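## Task

Put the clamp meter's jaws around the black wire so the wire sits fully inside and the jaws are completely shut. Keep them shut on it, uninterrupted, for a few seconds, then remove the meter from the wire. Closing the jaws on any other wire fails the task. Then return the meter to its original place on its hook, oriented as before, with the jaws completely shut around the hook. It must stay there without the robot supporting it. Finally release it and move the hands away.

## Robot and tools

Robot: two arms, left_arm and right_arm, facing each other across a table. The left_arm base is on the +y side; the names are not image sides. Each arm ends in an identical five-finger right hand (not mirrored), so every hand number and axis means the same on both.

Scene frame: origin on the table top midway between the arm bases, z = 0 at the table surface, +z up. Result lines print each hand point's position (m) and quaternion (w,x,y,z) plus velocities in this frame; printed positions can be off, more so at long reach.

Hand point: a spot 0.05 m in front of the palm where index pad and thumb tip meet in a pinch. Its own axes: +z along the straightened fingers (fingertips 0.06-0.07 m beyond), +y out of the palm, +x across the palm toward the little finger. A wrist bracket on the little-finger side protrudes 0.03 m past the point along +y and 0.11 m across; it can collide.

The 28-number row (used by both tools): all arms in one flat list. First 14 for left: dx, dy, dz, rx, ry, rz, then little, ring, middle, index, thumb_bend, thumb_turn, force_limit, speed. Then the same 14 for right. All values in [-1, 1].
- dx..rz are an offset, not a pose: a target relative to that hand point's pose in the most recent result showing it (or, before any such result, and for later calls inside one reply, relative to where it is when the action begins), expressed in the hand point's own axes. Scale: 1.0 = 0.6 m or 180 degrees; rx, ry, rz form one rotation vector. All zeros drive the arm back to that reference, so it is not a pause.
- Finger targets are absolute: +1 straight/open, -1 curled shut. thumb_bend +1 straight, -1 bent. thumb_turn +1 beside the palm, -1 across in front of it. A pinch is roughly index -0.22, thumb_bend -0.75, thumb_turn -0.57. For a whole-hand wrap (objects 0.035-0.08 m) turn the thumb in front before reaching the object.
- force_limit: -1 about 0 N up to +1 about 10 N at the fingertip (15 N for thumb motors); only limits closing. speed: -1 nearly still to +1 full (whole travel 0.6 s). For a soft grip close at speed -0.9 or lower.
- No hand value means unchanged: to keep a hand as is, resend its last eight numbers, or before any, its hand_measured six plus hand_force_limit and hand_speed.

Tools:
- execute_actions {actions, pictures}. Empty list returns state. {"rows": [[28]], "steps": n} runs up to 15 steps of 1/30 s; each row one step, the last repeated; every row is measured from the same reference pose, not the previous row. {"steps": n} alone waits up to 300 steps counted from the last result. A refused call sends nothing.
- move {target: one 28-number row, speed m/s 0.002-0.5 default 0.25 (turning up to twice that in rad/s), stop_force N 9-40 optional}. Straight-line paths for both arms ending together, 0.5-10 s. It does not avoid obstacles or the other arm. With stop_force an arm halts when its wrist sensor feels that much extra push along its path, backs off two steps and holds; use it only at very low speed and without rotation, and omit it when pulling away from a surface. The result adds a move: line (done, off_target, moving, held, contact, fault), limits (paced = clipped pose, held = blocked steps) and each hand point's remaining distance.
- wait {seconds 0-10}: lets time pass, sends nothing.
- zoom_image {camera: cam_high, cam_low, cam_left_wrist or cam_right_wrist; region [x0,y0,x1,y1] pixels, max 504x504} on the latest 504x504 image.
- show_instructions: shows the scene's reference images (the clamp meter pages).


Control notes: each step the command is clipped to within 100 mm and 16 degrees of the measured pose; motion trails commands by about 0.17 s; big moves may fall short, so check the pose and send the rest. Position wins over orientation when both cannot be reached. Fingers keep moving toward their targets between calls, then lock (lock holds at least 15 N). hand_measured, hand_stopped_by (moving, target, force, stalled, fault) and hand_load_n list six values in motor order; a lost grip shows as loads near 0. Hand target lines show where the controller now drives each arm. HELD or pose unreachable means part of a command was blocked by a clearance check.

Wrist force/torque lines give sensor readings in the end effector axes; offsets up to about 4 N, noise up to 2.4 N, saturation near 50 N; no reading at start is normal.

Avoid: knocking anything off the table; arms striking or pressing each other (any part, including fingers and bracket); pushing firmly into things, since the arms are stiff and a small overshoot can cause a fault stop (joint torque over limit, wrist limits 25.4 N m, or 150 N external force stops that arm for 10 s); closing the meter jaws on the wrong wire; dropping or slipping the meter. Long heavy holds heat motors (warning at 70 °C, brake stop at 85 °C). The simulation keeps running while you reply. Smooth, quick, low-effort motion is better.

Each tool is called after "Emit:" as a command line: name --argument value for each argument, lists and objects as JSON in quotes; but a table of rows of numbers goes row by row, as --pt "numbers of a row", without its own name.

Reference images:

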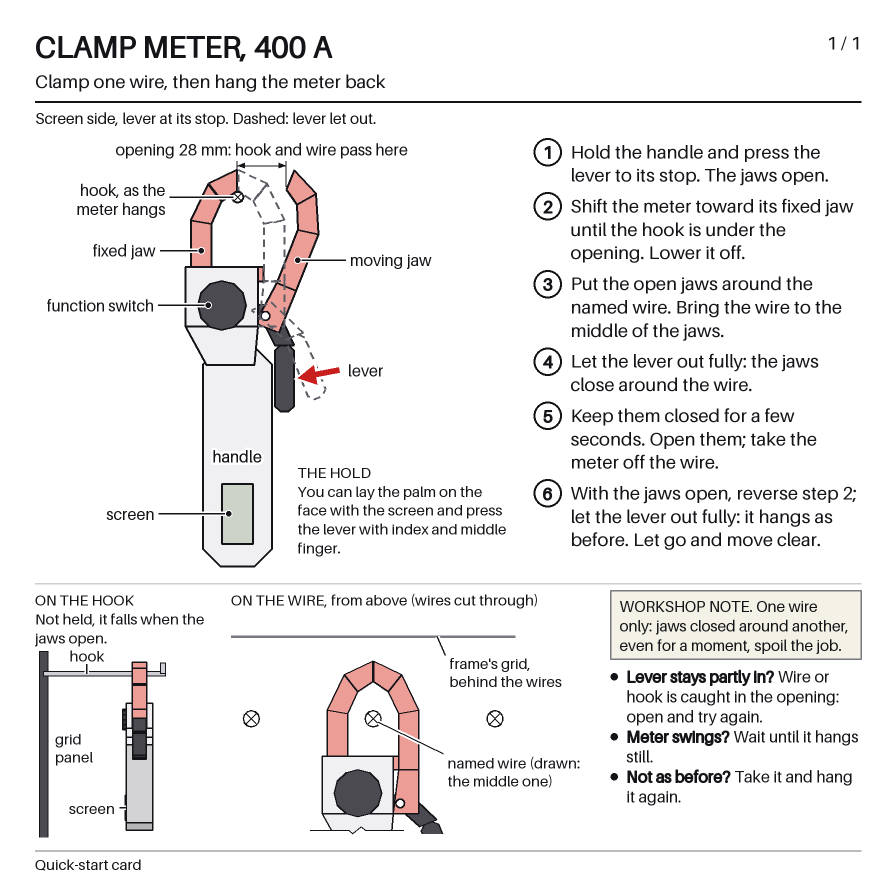

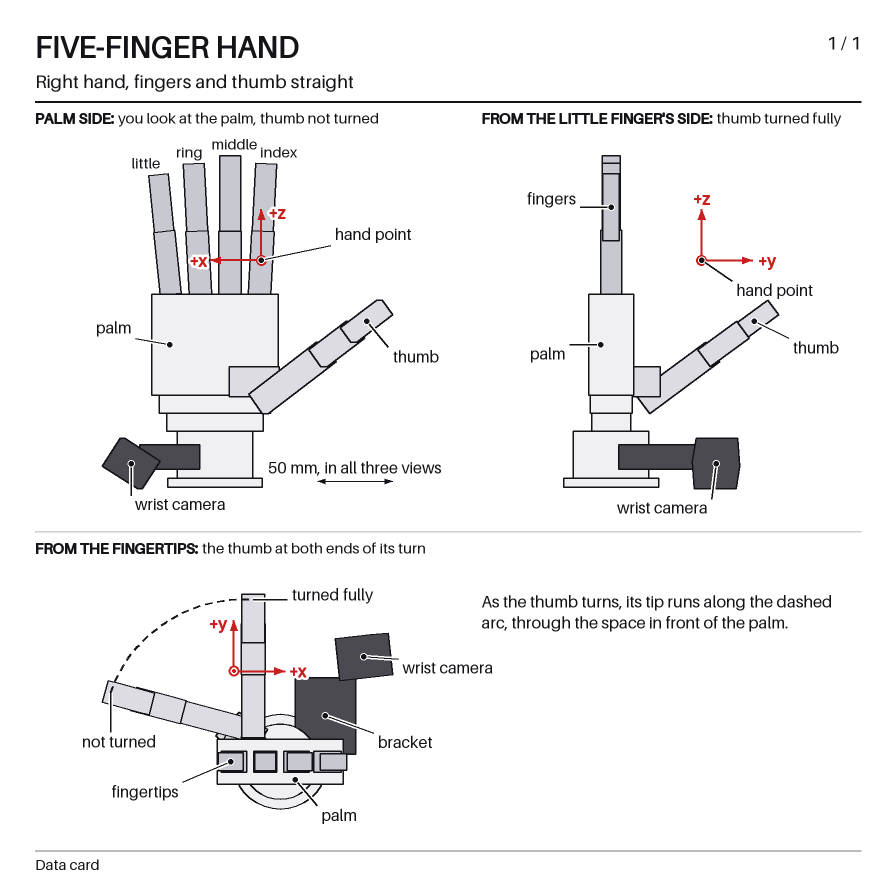

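## Session

Emit:
execute_actions --actions '[]'

Scene clock: 0.00 s of 8700.00 s.
left_arm: end_effector_position=(+0.3084, +0.4925, +0.4658) hand_measured=(+1.000, +1.000, +1.000, +1.000, +1.000, +1.000) hand_load_n=(+0.0, +0.0, +0.0, +0.0, +0.0, +0.0) hand_stopped_by=(target, target, target, target, target, target) hand_force_limit=0.00 hand_speed=-0.80 end_effector_quat_wxyz=(-0.014, +0.330, +0.944, +0.008) end_effector_velocity=(+0.000, +0.000, +0.000) end_effector_angular_velocity=(+0.000, -0.000, -0.000) | right_arm: end_effector_position=(+0.1418, -0.2693, +0.4892) hand_measured=(+1.000, +1.000, +1.000, +1.000, +1.000, +1.000) hand_load_n=(+0.0, +0.0, +0.0, +0.0, +0.0, +0.0) hand_stopped_by=(target, target, target, target, target, target) hand_force_limit=0.00 hand_speed=-0.80 end_effector_quat_wxyz=(+0.008, -0.298, +0.955, -0.008) end_effector_velocity=(+0.000, +0.000, -0.000) end_effector_angular_velocity=(+0.000, +0.001, -0.000)
Joint positions: left_arm=[ 0.578 -1.706  1.369  1.94   1.574 -1.86 ] | right_arm=[-1.209 -1.746  1.324  1.977  1.587 -1.899]
Joint velocities: left_arm=[ 0.    -0.    -0.    -0.    -0.     0.001] | right_arm=[-0.     0.001 -0.    -0.    -0.     0.   ]
Wrist force (N, on the end effector, along its own x y z axes, offset not removed): no reading
Wrist torque (N m, same axes, about the end effector's origin, offset not removed): no reading
Hand target (left_arm): +0.308, +0.493, +0.466; -0.014, +0.330, +0.944, +0.008
Hand target (right_arm): +0.142, -0.269, +0.489; +0.008, -0.298, +0.955, -0.008

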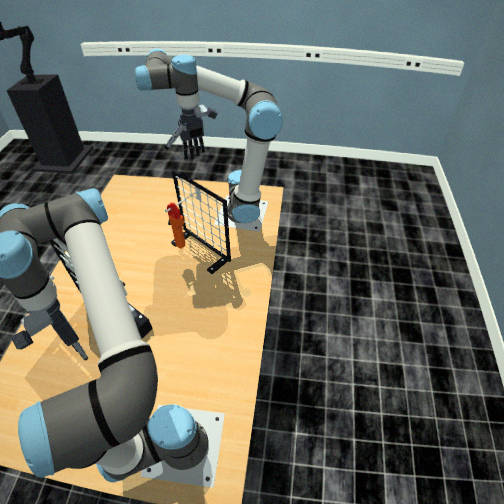

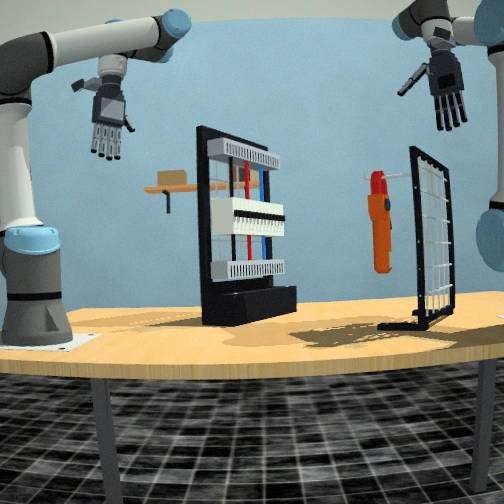

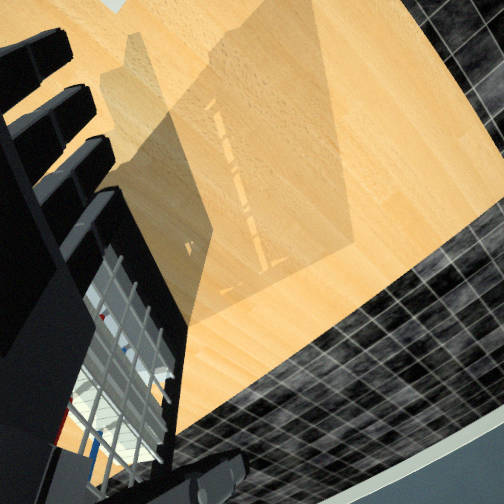

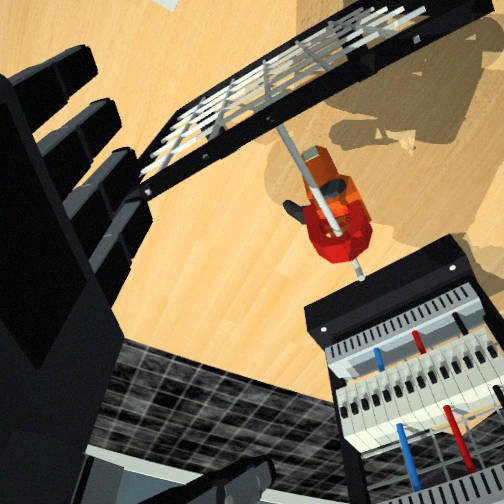

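Emit:
zoom_image --camera "cam_low" --region '[180, 120, 480, 340]'

Emit:
zoom_image --camera "cam_high" --region '[40, 150, 300, 350]'

Emit:
zoom_image --camera "cam_right_wrist" --region '[200, 100, 504, 404]'

Region (180, 120, 480, 340) of cam_low's 504x504 image, scaled by 1.680, with more detail than that image has; it fills the top 370 rows of this view, and the rest is white.

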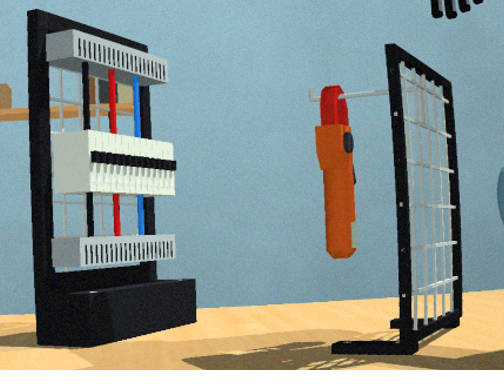

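Region (40, 150, 300, 350) of cam_high's 504x504 image, scaled by 1.938, with more detail than that image has; it fills the top 388 rows of this view, and the rest is white.

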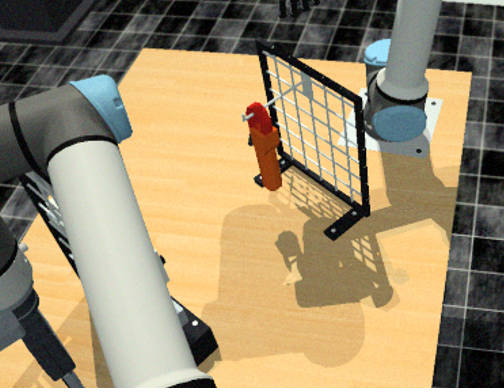

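Region (200, 100, 504, 404) of cam_right_wrist's 504x504 image, scaled by 1.658, with more detail than that image has.

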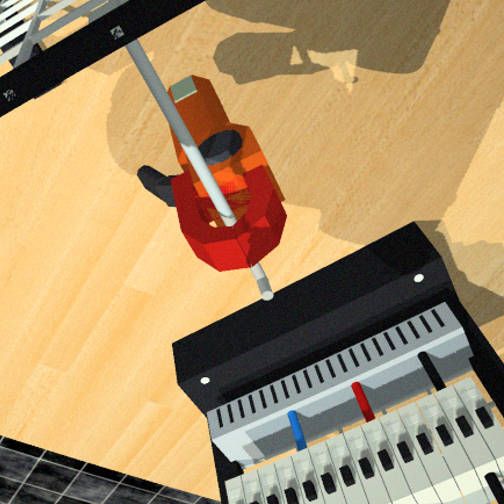

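Emit:
move --target '[-0.123,-0.845,0.027,0,-0.5,0, 1,1,1,1,1,-1,0,1, 0,0,0,0,0,0, 1,1,1,1,1,1,0,-0.8]' --speed 0.3

Scene clock: 123.57 s of 8700.00 s.
left_arm: end_effector_position=(+0.0497, +0.0500, +0.4445) hand_measured=(+1.000, +1.000, +1.000, +1.000, +1.000, -1.000) hand_load_n=(+0.0, +0.0, +0.0, +0.0, +0.0, +0.0) hand_stopped_by=(target, target, target, target, target, target) hand_force_limit=0.00 hand_speed=1.00 end_effector_quat_wxyz=(+0.654, +0.241, +0.680, -0.228) end_effector_velocity=(+0.000, +0.000, +0.001) end_effector_angular_velocity=(-0.020, -0.020, +0.017) | right_arm: end_effector_position=(+0.1418, -0.2693, +0.4892) hand_measured=(+1.000, +1.000, +1.000, +1.000, +1.000, +1.000) hand_load_n=(+0.0, +0.0, +0.0, +0.0, +0.0, +0.0) hand_stopped_by=(target, target, target, target, target, target) hand_force_limit=0.00 hand_speed=-0.80 end_effector_quat_wxyz=(+0.008, -0.298, +0.955, -0.008) end_effector_velocity=(-0.000, -0.000, +0.000) end_effector_angular_velocity=(+0.000, -0.000, +0.000)
Joint positions: left_arm=[-0.811 -1.22   1.848  2.129  0.111 -4.324] | right_arm=[-1.209 -1.746  1.324  1.977  1.587 -1.899]
Joint velocities: left_arm=[ 0.004 -0.018  0.078  0.212  0.001 -0.274] | right_arm=[-0.    -0.001  0.     0.    -0.    -0.   ]
Wrist force (N, on the end effector, along its own x y z axes, offset not removed): left_arm=[0.1 -3.1 -1.1] | right_arm=[-4.0 -1.4 -0.8]
Wrist torque (N m, same axes, about the end effector's origin, offset not removed): left_arm=[-0.32 -0.22 -0.28] | right_arm=[-0.30 0.67 -0.16]
Hand target (left_arm): +0.050, +0.050, +0.445; +0.655, +0.240, +0.679, -0.228
Hand target (right_arm): +0.142, -0.269, +0.489; +0.008, -0.298, +0.955, -0.008
Off the commanded pose (left_arm): 0.000 m, 1 deg.
Off the commanded pose (right_arm): 0.000 m, 0 deg.
After step 90, 117.00 s passed at rest.
move: done

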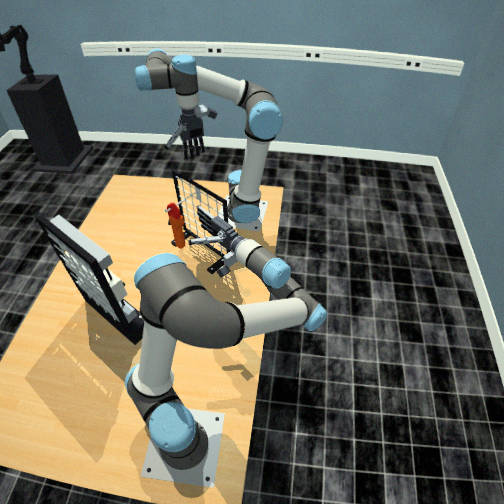

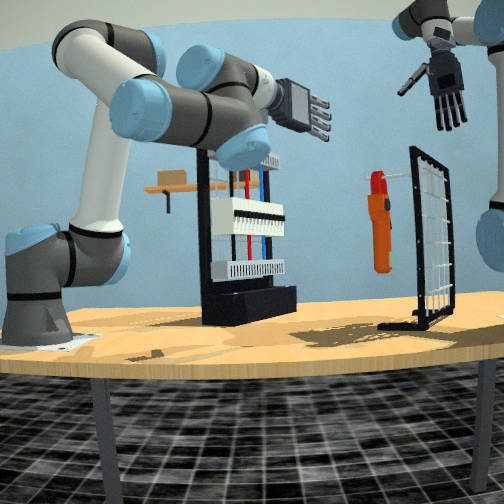

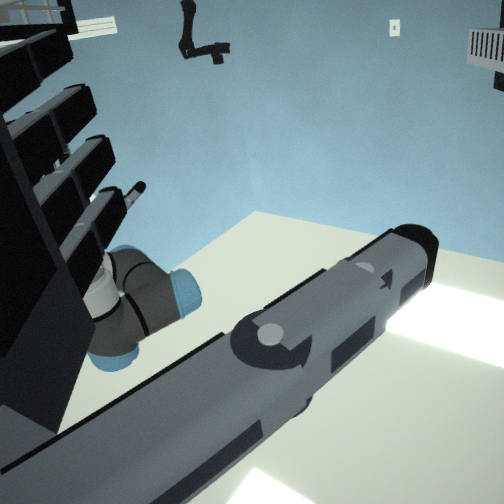

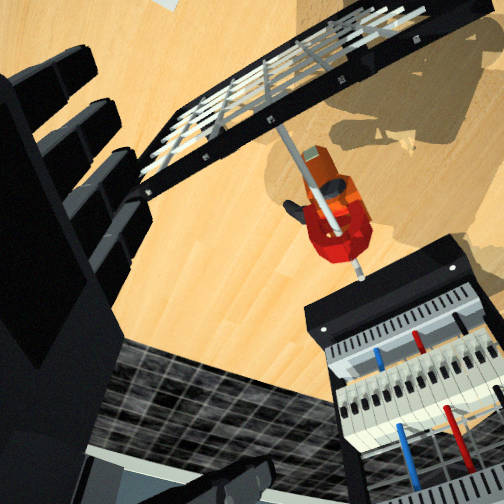

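Emit:
move --target '[0.05,0.0,0.12,0.17,0,0, 1,1,1,1,1,-1,0,1, 0,0,0,0,0,0, 1,1,1,1,1,1,0,-0.8]' --speed 0.2

Scene clock: 185.73 s of 8700.00 s.
left_arm: end_effector_position=(+0.1046, +0.0063, +0.4118) hand_measured=(+1.000, +1.000, +1.000, +1.000, +1.000, -1.000) hand_load_n=(+0.0, +0.0, +0.0, +0.0, +0.0, +0.0) hand_stopped_by=(target, target, target, target, target, target) hand_force_limit=0.00 hand_speed=1.00 end_effector_quat_wxyz=(+0.567, +0.405, +0.596, -0.399) end_effector_velocity=(+0.001, -0.001, -0.000) end_effector_angular_velocity=(+0.004, +0.005, -0.015) | right_arm: end_effector_position=(+0.1418, -0.2693, +0.4892) hand_measured=(+1.000, +1.000, +1.000, +1.000, +1.000, +1.000) hand_load_n=(+0.0, +0.0, +0.0, +0.0, +0.0, +0.0) hand_stopped_by=(target, target, target, target, target, target) hand_force_limit=0.00 hand_speed=-0.80 end_effector_quat_wxyz=(+0.008, -0.298, +0.955, -0.008) end_effector_velocity=(+0.000, +0.000, +0.000) end_effector_angular_velocity=(+0.000, -0.001, +0.000)
Joint positions: left_arm=[-0.611 -1.455  2.299  2.362 -0.631 -4.78 ] | right_arm=[-1.209 -1.746  1.324  1.977  1.587 -1.899]
Joint velocities: left_arm=[ 0.009 -0.008  0.004  0.011 -0.024 -0.008] | right_arm=[-0.     0.    -0.001 -0.    -0.    -0.   ]
Wrist force (N, on the end effector, along its own x y z axes, offset not removed): left_arm=[-2.3 -0.4 -2.5] | right_arm=[-4.0 -1.5 -0.2]
Wrist torque (N m, same axes, about the end effector's origin, offset not removed): left_arm=[0.06 0.40 -0.40] | right_arm=[-0.38 0.68 -0.18]
Hand target (left_arm): +0.105, +0.006, +0.412; +0.567, +0.405, +0.596, -0.400
Hand target (right_arm): +0.142, -0.269, +0.489; +0.008, -0.298, +0.955, -0.008
Off the commanded pose (left_arm): 0.001 m, 0 deg.
Off the commanded pose (right_arm): 0.000 m, 0 deg.
After step 100, 56.93 s passed at rest.
move: done

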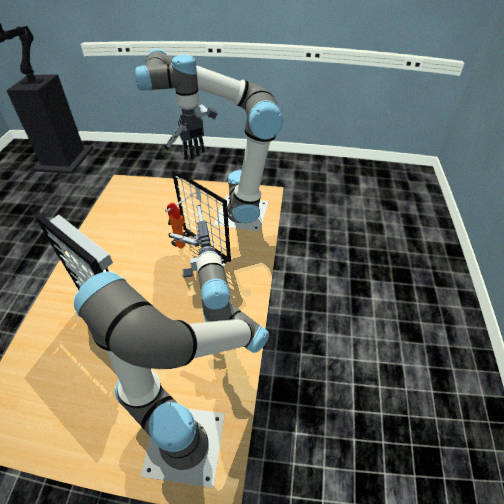

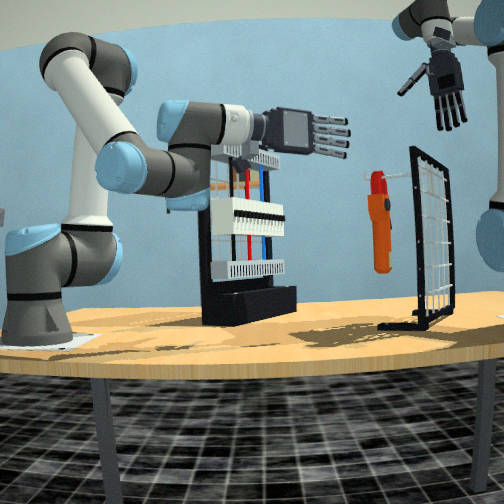

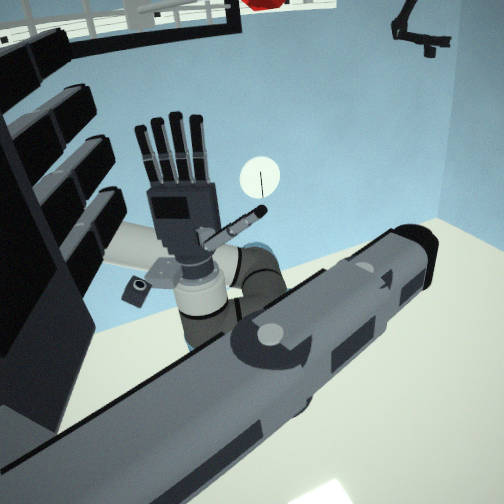

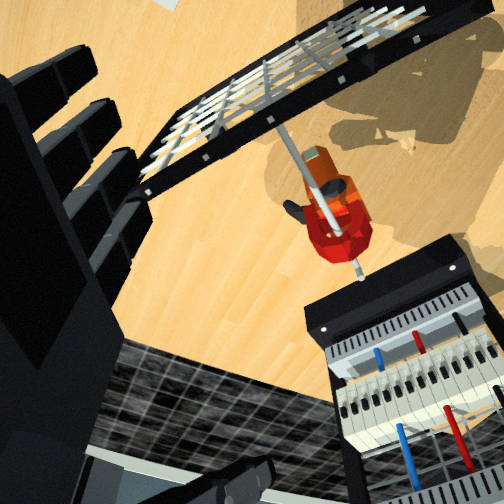

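Emit:
move --target '[0,0,0,0,0,0.97, 1,1,1,1,1,-1,0,1, 0,0,0,0,0,0, 1,1,1,1,1,1,0,-0.8]' --speed 0.4

Scene clock: 195.23 s of 8700.00 s.
left_arm: end_effector_position=(+0.1045, +0.0064, +0.4119) hand_measured=(+1.000, +1.000, +1.000, +1.000, +1.000, -1.000) hand_load_n=(+0.0, +0.0, +0.0, +0.0, +0.0, +0.0) hand_stopped_by=(target, target, target, target, target, target) hand_force_limit=0.00 hand_speed=1.00 end_effector_quat_wxyz=(+0.426, +0.614, -0.376, +0.548) end_effector_velocity=(+0.000, +0.000, +0.000) end_effector_angular_velocity=(+0.003, -0.013, +0.001) | right_arm: end_effector_position=(+0.1418, -0.2693, +0.4892) hand_measured=(+1.000, +1.000, +1.000, +1.000, +1.000, +1.000) hand_load_n=(+0.0, +0.0, +0.0, +0.0, +0.0, +0.0) hand_stopped_by=(target, target, target, target, target, target) hand_force_limit=0.00 hand_speed=-0.80 end_effector_quat_wxyz=(+0.008, -0.298, +0.955, -0.008) end_effector_velocity=(+0.000, -0.000, -0.000) end_effector_angular_velocity=(-0.000, -0.000, -0.000)
Joint positions: left_arm=[-0.307 -1.679  2.336  2.53  -0.934 -1.71 ] | right_arm=[-1.209 -1.746  1.324  1.977  1.587 -1.899]
Joint velocities: left_arm=[-0.    -0.001 -0.002  0.001  0.001  0.014] | right_arm=[-0. -0.  0. -0.  0.  0.]
Wrist force (N, on the end effector, along its own x y z axes, offset not removed): left_arm=[-2.0 -3.1 3.7] | right_arm=[-3.4 -0.9 0.0]
Wrist torque (N m, same axes, about the end effector's origin, offset not removed): left_arm=[-0.70 0.10 -0.43] | right_arm=[-0.26 0.53 -0.17]
Hand target (left_arm): +0.105, +0.006, +0.412; +0.426, +0.614, -0.376, +0.548
Hand target (right_arm): +0.142, -0.269, +0.489; +0.008, -0.298, +0.955, -0.008
Off the commanded pose (left_arm): 0.000 m, 0 deg.
Off the commanded pose (right_arm): 0.000 m, 0 deg.
After step 90, 2.00 s passed at rest.
move: done

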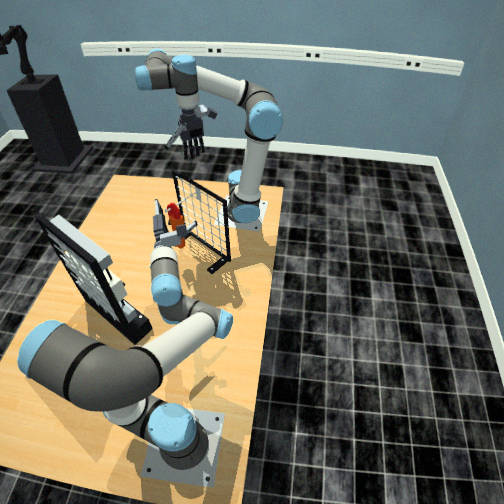

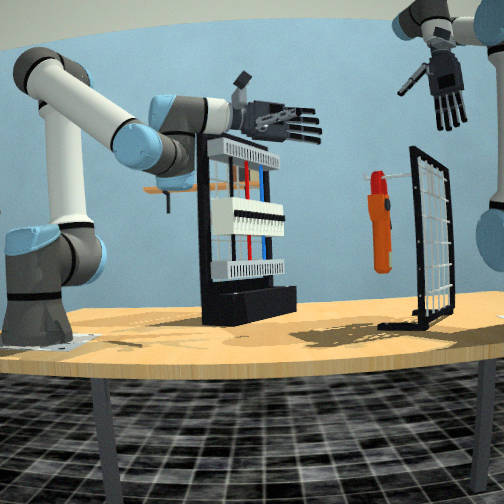

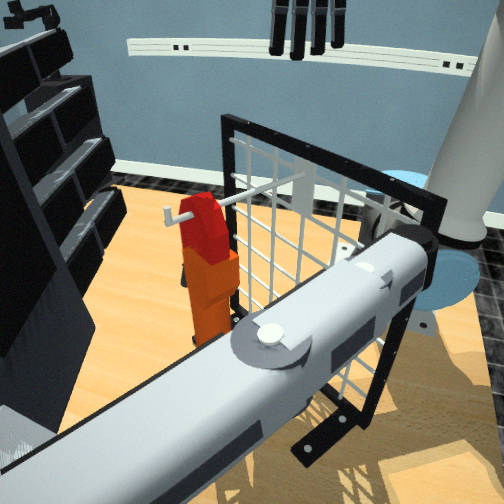

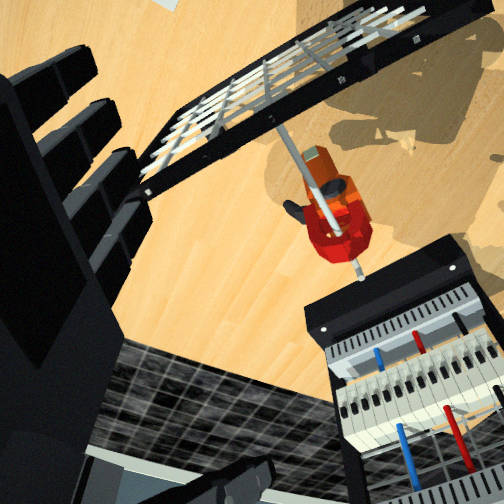

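Emit:
move --target '[-0.4015,-0.0258,0.044,0.1344,0.019,0.0324, 1,1,1,1,1,-1,0,1, 0,0,0,0,0,0, 1,1,1,1,1,1,0,-0.8]' --speed 0.2

Scene clock: 262.63 s of 8700.00 s.
left_arm: end_effector_position=(+0.0999, -0.0138, +0.1699) hand_measured=(+1.000, +1.000, +1.000, +1.000, +1.000, -1.000) hand_load_n=(+0.0, +0.0, +0.0, +0.0, +0.0, +0.0) hand_stopped_by=(target, target, target, target, target, target) hand_force_limit=0.00 hand_speed=1.00 end_effector_quat_wxyz=(+0.270, +0.655, -0.271, +0.652) end_effector_velocity=(-0.001, -0.001, -0.002) end_effector_angular_velocity=(-0.012, -0.013, +0.002) | right_arm: end_effector_position=(+0.1418, -0.2693, +0.4892) hand_measured=(+1.000, +1.000, +1.000, +1.000, +1.000, +1.000) hand_load_n=(+0.0, +0.0, +0.0, +0.0, +0.0, +0.0) hand_stopped_by=(target, target, target, target, target, target) hand_force_limit=0.00 hand_speed=-0.80 end_effector_quat_wxyz=(+0.008, -0.298, +0.955, -0.008) end_effector_velocity=(+0.000, +0.000, +0.000) end_effector_angular_velocity=(+0.000, -0.000, +0.000)
Joint positions: left_arm=[-0.571 -0.88   2.304  1.735 -0.246 -1.588] | right_arm=[-1.209 -1.746  1.324  1.977  1.587 -1.899]
Joint velocities: left_arm=[-0.002  0.024 -0.026 -0.069  0.005  0.069] | right_arm=[ 0.  0. -0.  0. -0. -0.]
Wrist force (N, on the end effector, along its own x y z axes, offset not removed): left_arm=[1.1 -1.6 -1.6] | right_arm=[-3.8 -1.1 1.2]
Wrist torque (N m, same axes, about the end effector's origin, offset not removed): left_arm=[-0.12 -0.13 -0.22] | right_arm=[-0.41 0.54 -0.20]
Hand target (left_arm): +0.100, -0.014, +0.170; +0.270, +0.654, -0.270, +0.653
Hand target (right_arm): +0.142, -0.269, +0.489; +0.008, -0.298, +0.955, -0.008
Off the commanded pose (left_arm): 0.000 m, 0 deg.
Off the commanded pose (right_arm): 0.000 m, 0 deg.
After step 90, 62.53 s passed at rest.
move: done

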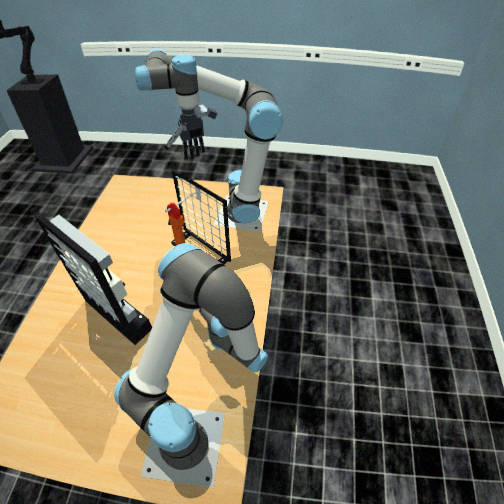

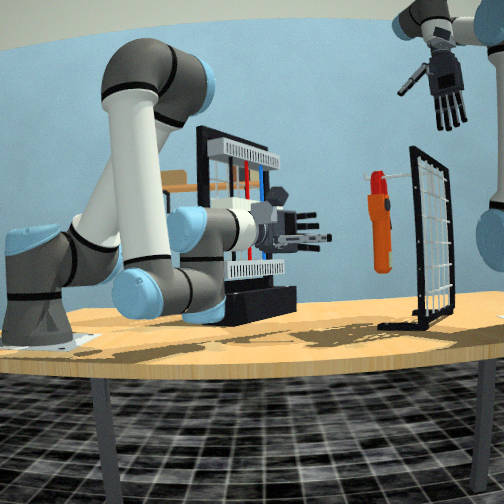

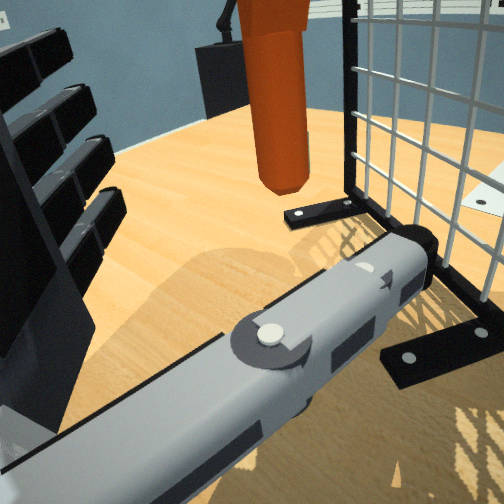

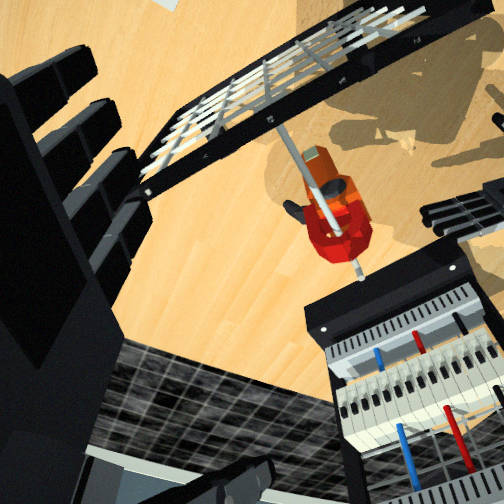

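Emit:
zoom_image --camera "cam_right_wrist" --region '[254, 80, 504, 330]'

Region (254, 80, 504, 330) of cam_right_wrist's 504x504 image, scaled by 2.016, with more detail than that image has.

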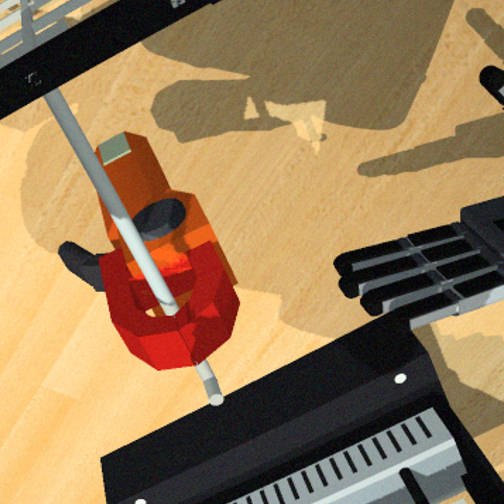

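Emit:
move --target '[0,-0.124,0.230,0.1,0,0, 1,1,1,1,1,-1,0,1, 0,0,0,0,0,0, 1,1,1,1,1,1,0,-0.8]' --speed 0.15

Scene clock: 377.60 s of 8700.00 s.
left_arm: end_effector_position=(+0.2499, -0.0584, +0.1693) hand_measured=(+1.000, +1.000, +1.000, +1.000, +1.000, -1.000) hand_load_n=(+0.0, +0.0, +0.0, +0.0, +0.0, +0.0) hand_stopped_by=(target, target, target, target, target, target) hand_force_limit=0.00 hand_speed=1.00 end_effector_quat_wxyz=(+0.165, +0.689, -0.166, +0.686) end_effector_velocity=(+0.002, -0.001, -0.000) end_effector_angular_velocity=(+0.000, +0.000, +0.004) | right_arm: end_effector_position=(+0.1418, -0.2693, +0.4892) hand_measured=(+1.000, +1.000, +1.000, +1.000, +1.000, +1.000) hand_load_n=(+0.0, +0.0, +0.0, +0.0, +0.0, +0.0) hand_stopped_by=(target, target, target, target, target, target) hand_force_limit=0.00 hand_speed=-0.80 end_effector_quat_wxyz=(+0.008, -0.298, +0.955, -0.008) end_effector_velocity=(+0.000, -0.000, -0.001) end_effector_angular_velocity=(-0.001, +0.002, +0.000)
Joint positions: left_arm=[-0.257 -0.809  2.03   1.937 -0.246 -1.586] | right_arm=[-1.209 -1.746  1.324  1.977  1.587 -1.899]
Joint velocities: left_arm=[ 0.003  0.002 -0.006  0.006  0.001 -0.002] | right_arm=[-0.     0.002  0.001  0.     0.    -0.   ]
Wrist force (N, on the end effector, along its own x y z axes, offset not removed): left_arm=[-2.0 0.1 0.8] | right_arm=[-2.4 -2.0 -1.2]
Wrist torque (N m, same axes, about the end effector's origin, offset not removed): left_arm=[0.07 0.21 -0.35] | right_arm=[-0.46 0.46 -0.09]
Hand target (left_arm): +0.250, -0.059, +0.169; +0.165, +0.689, -0.166, +0.686
Hand target (right_arm): +0.142, -0.269, +0.489; +0.008, -0.298, +0.955, -0.008
Off the commanded pose (left_arm): 0.000 m, 0 deg.
Off the commanded pose (right_arm): 0.000 m, 0 deg.
After step 90, 110.30 s passed at rest.
move: done

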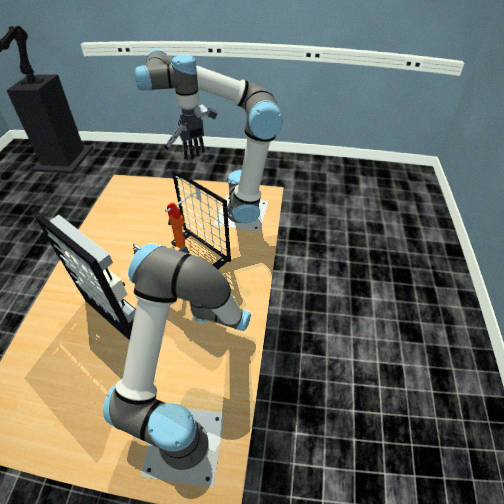

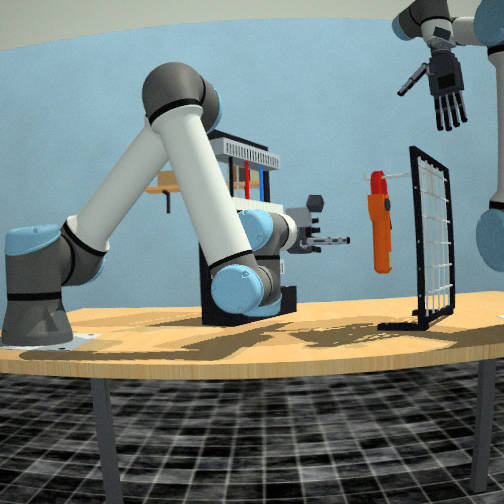

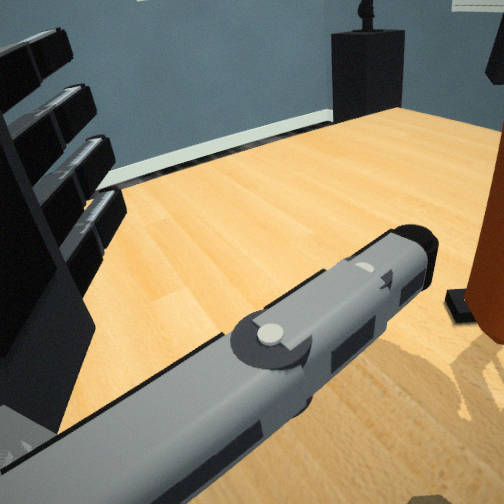

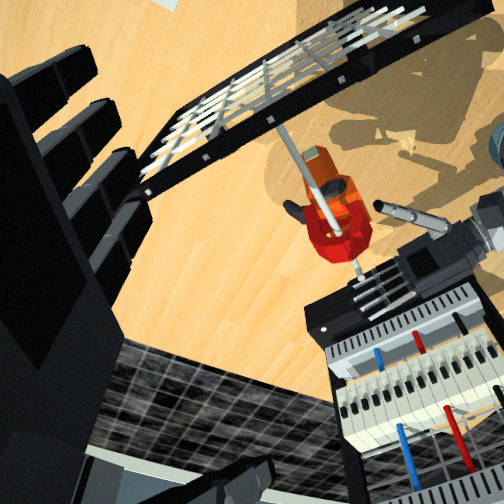

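Emit:
zoom_image --camera "cam_right_wrist" --region '[254, 110, 504, 360]'

Region (254, 110, 504, 360) of cam_right_wrist's 504x504 image, scaled by 2.016, with more detail than that image has.

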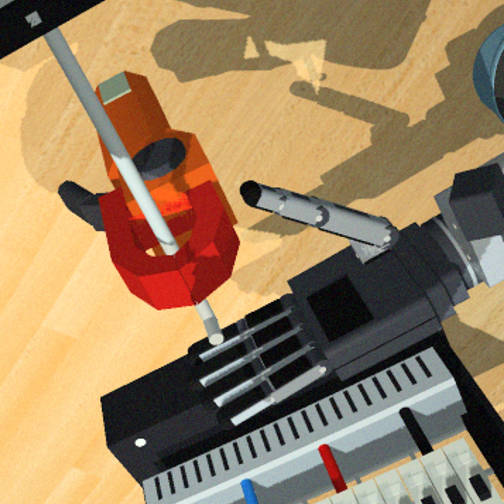

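Emit:
move --target '[0,0.19,0,0,0,0, 1,1,1,1,1,-1,0,1, 0,0,0,0,0,0, 1,1,1,1,1,1,0,-0.8]' --speed 0.06

Emit:
zoom_image --camera "cam_right_wrist" --region '[230, 90, 480, 340]'

Emit:
zoom_image --camera "cam_low" --region '[280, 140, 460, 320]'

Scene clock: 399.13 s of 8700.00 s.
left_arm: end_effector_position=(+0.1983, -0.1597, +0.1692) hand_measured=(+1.000, +1.000, +1.000, +1.000, +1.000, -1.000) hand_load_n=(+0.0, +0.0, +0.0, +0.0, +0.0, +0.0) hand_stopped_by=(target, target, target, target, target, target) hand_force_limit=0.00 hand_speed=1.00 end_effector_quat_wxyz=(+0.165, +0.689, -0.166, +0.686) end_effector_velocity=(-0.001, -0.002, +0.001) end_effector_angular_velocity=(-0.000, +0.000, +0.001) | right_arm: end_effector_position=(+0.1418, -0.2693, +0.4892) hand_measured=(+1.000, +1.000, +1.000, +1.000, +1.000, +1.000) hand_load_n=(+0.0, +0.0, +0.0, +0.0, +0.0, +0.0) hand_stopped_by=(target, target, target, target, target, target) hand_force_limit=0.00 hand_speed=-0.80 end_effector_quat_wxyz=(+0.008, -0.298, +0.955, -0.008) end_effector_velocity=(-0.000, -0.000, +0.000) end_effector_angular_velocity=(+0.000, -0.000, -0.000)
Joint positions: left_arm=[-0.308 -0.697  1.716  2.143 -0.194 -1.591] | right_arm=[-1.209 -1.746  1.324  1.977  1.587 -1.899]
Joint velocities: left_arm=[-0.     0.002 -0.008  0.006  0.001 -0.   ] | right_arm=[-0. -0.  0. -0. -0. -0.]
Wrist force (N, on the end effector, along its own x y z axes, offset not removed): left_arm=[0.4 1.1 1.6] | right_arm=[-3.6 -1.0 0.1]
Wrist torque (N m, same axes, about the end effector's origin, offset not removed): left_arm=[0.09 -0.10 -0.23] | right_arm=[-0.37 0.66 -0.07]
Hand target (left_arm): +0.198, -0.160, +0.169; +0.165, +0.689, -0.166, +0.686
Hand target (right_arm): +0.142, -0.269, +0.489; +0.008, -0.298, +0.955, -0.008
Off the commanded pose (left_arm): 0.000 m, 0 deg.
Off the commanded pose (right_arm): 0.000 m, 0 deg.
After step 90, 16.17 s passed at rest.
move: done

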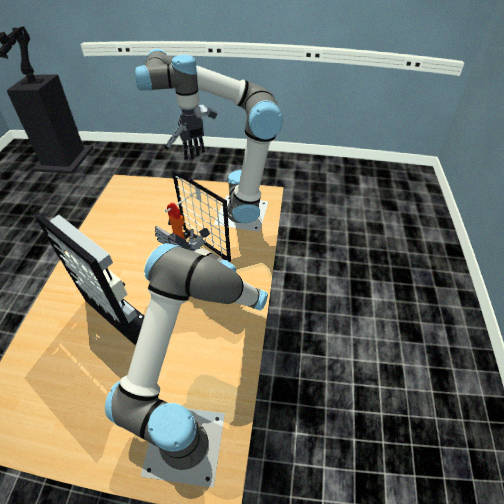

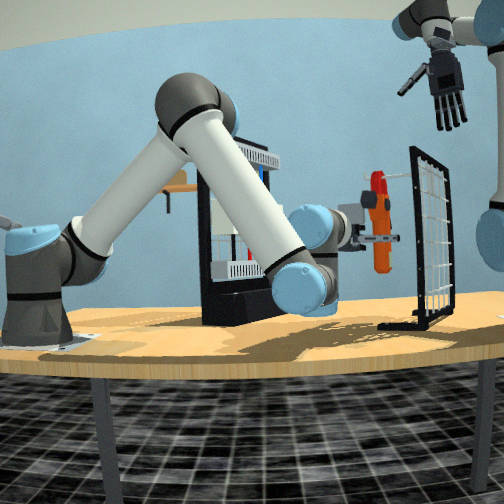

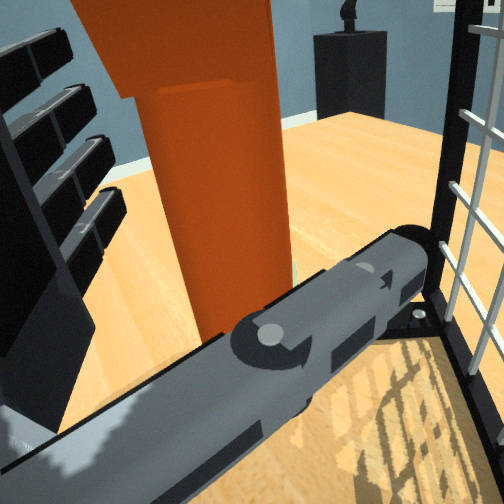

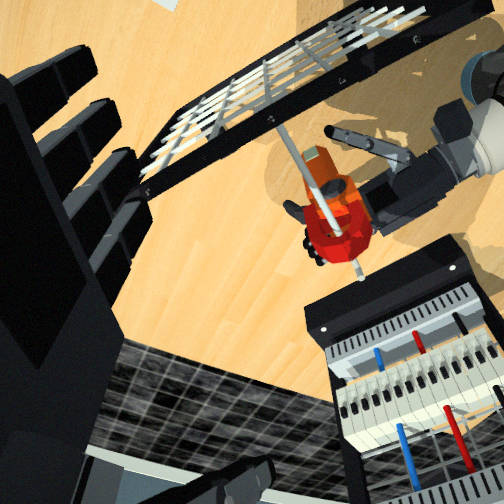

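Region (230, 90, 480, 340) of cam_right_wrist's 504x504 image, scaled by 2.016, with more detail than that image has.

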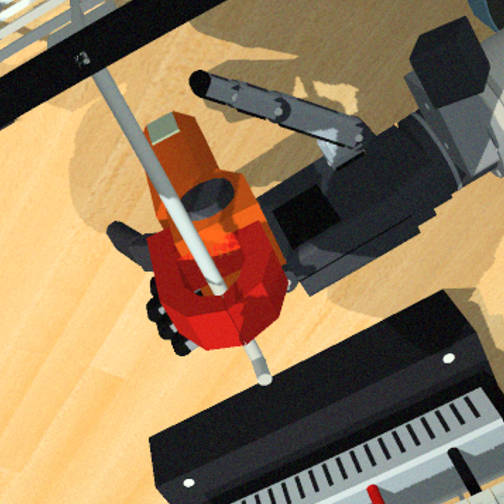

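Region (280, 140, 460, 320) of cam_low's 504x504 image, scaled by 2.800, with more detail than that image has.

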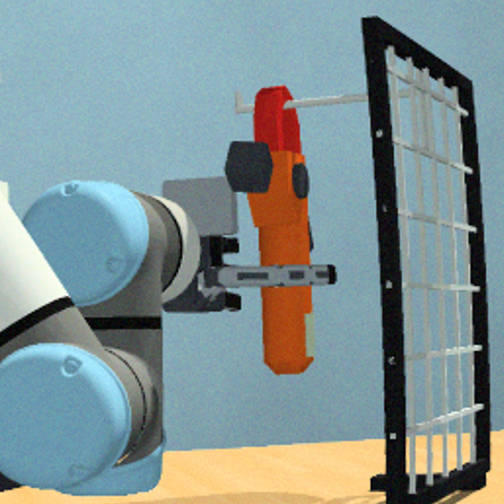

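Emit:
move --target '[-0.017,0.025,0.075,0,0,0, 1,1,1,1,1,-1,0,1, 0,0,0,0,0,0, 1,1,1,1,1,1,0,-0.8]' --speed 0.04

Emit:
zoom_image --camera "cam_right_wrist" --region '[230, 90, 480, 340]'

Scene clock: 422.30 s of 8700.00 s.
left_arm: end_effector_position=(+0.2314, -0.1932, +0.1589) hand_measured=(+1.000, +1.000, +1.000, +1.000, +1.000, -1.000) hand_load_n=(+0.0, +0.0, +0.0, +0.0, +0.0, +0.0) hand_stopped_by=(target, target, target, target, target, target) hand_force_limit=0.00 hand_speed=1.00 end_effector_quat_wxyz=(+0.165, +0.689, -0.166, +0.686) end_effector_velocity=(+0.003, -0.002, -0.001) end_effector_angular_velocity=(+0.000, +0.000, +0.001) | right_arm: end_effector_position=(+0.1418, -0.2693, +0.4892) hand_measured=(+1.000, +1.000, +1.000, +1.000, +1.000, +1.000) hand_load_n=(+0.0, +0.0, +0.0, +0.0, +0.0, +0.0) hand_stopped_by=(target, target, target, target, target, target) hand_force_limit=0.00 hand_speed=-0.80 end_effector_quat_wxyz=(+0.008, -0.298, +0.955, -0.008) end_effector_velocity=(-0.000, -0.000, -0.000) end_effector_angular_velocity=(-0.000, -0.001, +0.000)
Joint positions: left_arm=[-0.235 -0.631  1.596  2.191 -0.267 -1.584] | right_arm=[-1.209 -1.746  1.324  1.977  1.587 -1.899]
Joint velocities: left_arm=[ 0.005  0.005 -0.008  0.003 -0.004 -0.   ] | right_arm=[ 0.    -0.001  0.001 -0.     0.001 -0.   ]
Wrist force (N, on the end effector, along its own x y z axes, offset not removed): left_arm=[-1.4 -1.3 -1.4] | right_arm=[-3.6 -0.9 -0.1]
Wrist torque (N m, same axes, about the end effector's origin, offset not removed): left_arm=[-0.10 0.26 -0.14] | right_arm=[-0.29 0.67 -0.13]
Hand target (left_arm): +0.232, -0.193, +0.159; +0.165, +0.689, -0.166, +0.686
Hand target (right_arm): +0.142, -0.269, +0.489; +0.008, -0.298, +0.955, -0.008
Off the commanded pose (left_arm): 0.000 m, 0 deg.
Off the commanded pose (right_arm): 0.000 m, 0 deg.
After step 90, 18.57 s passed at rest.
move: done

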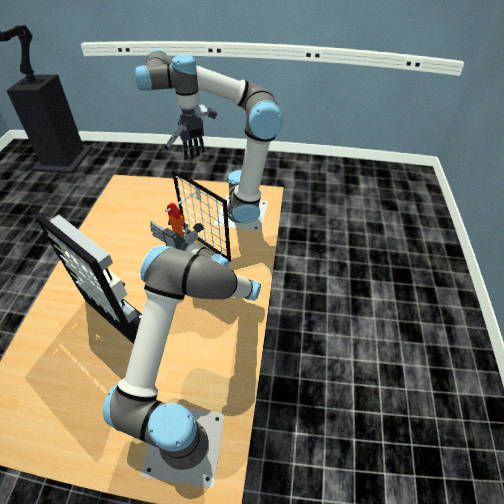

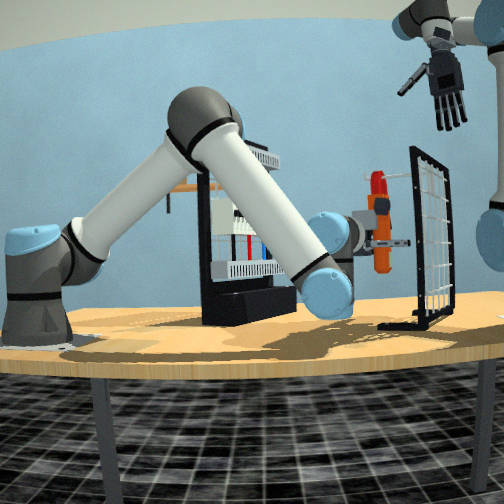

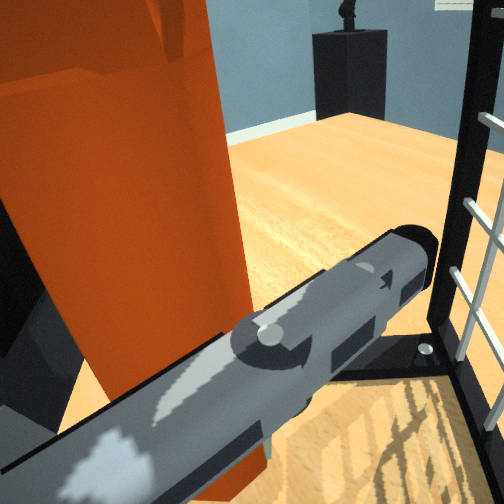

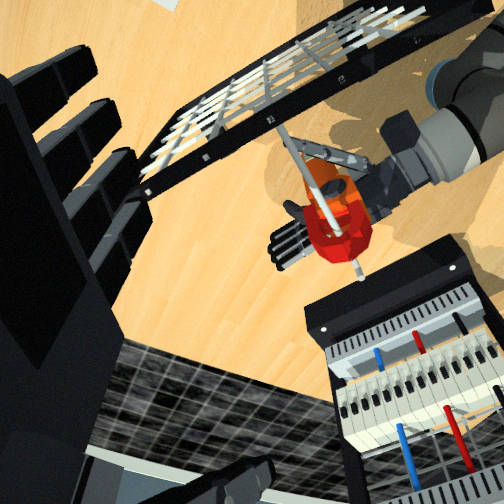

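Region (230, 90, 480, 340) of cam_right_wrist's 504x504 image, scaled by 2.016, with more detail than that image has.

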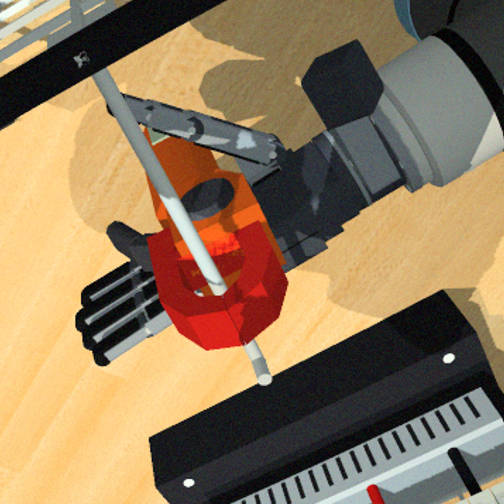

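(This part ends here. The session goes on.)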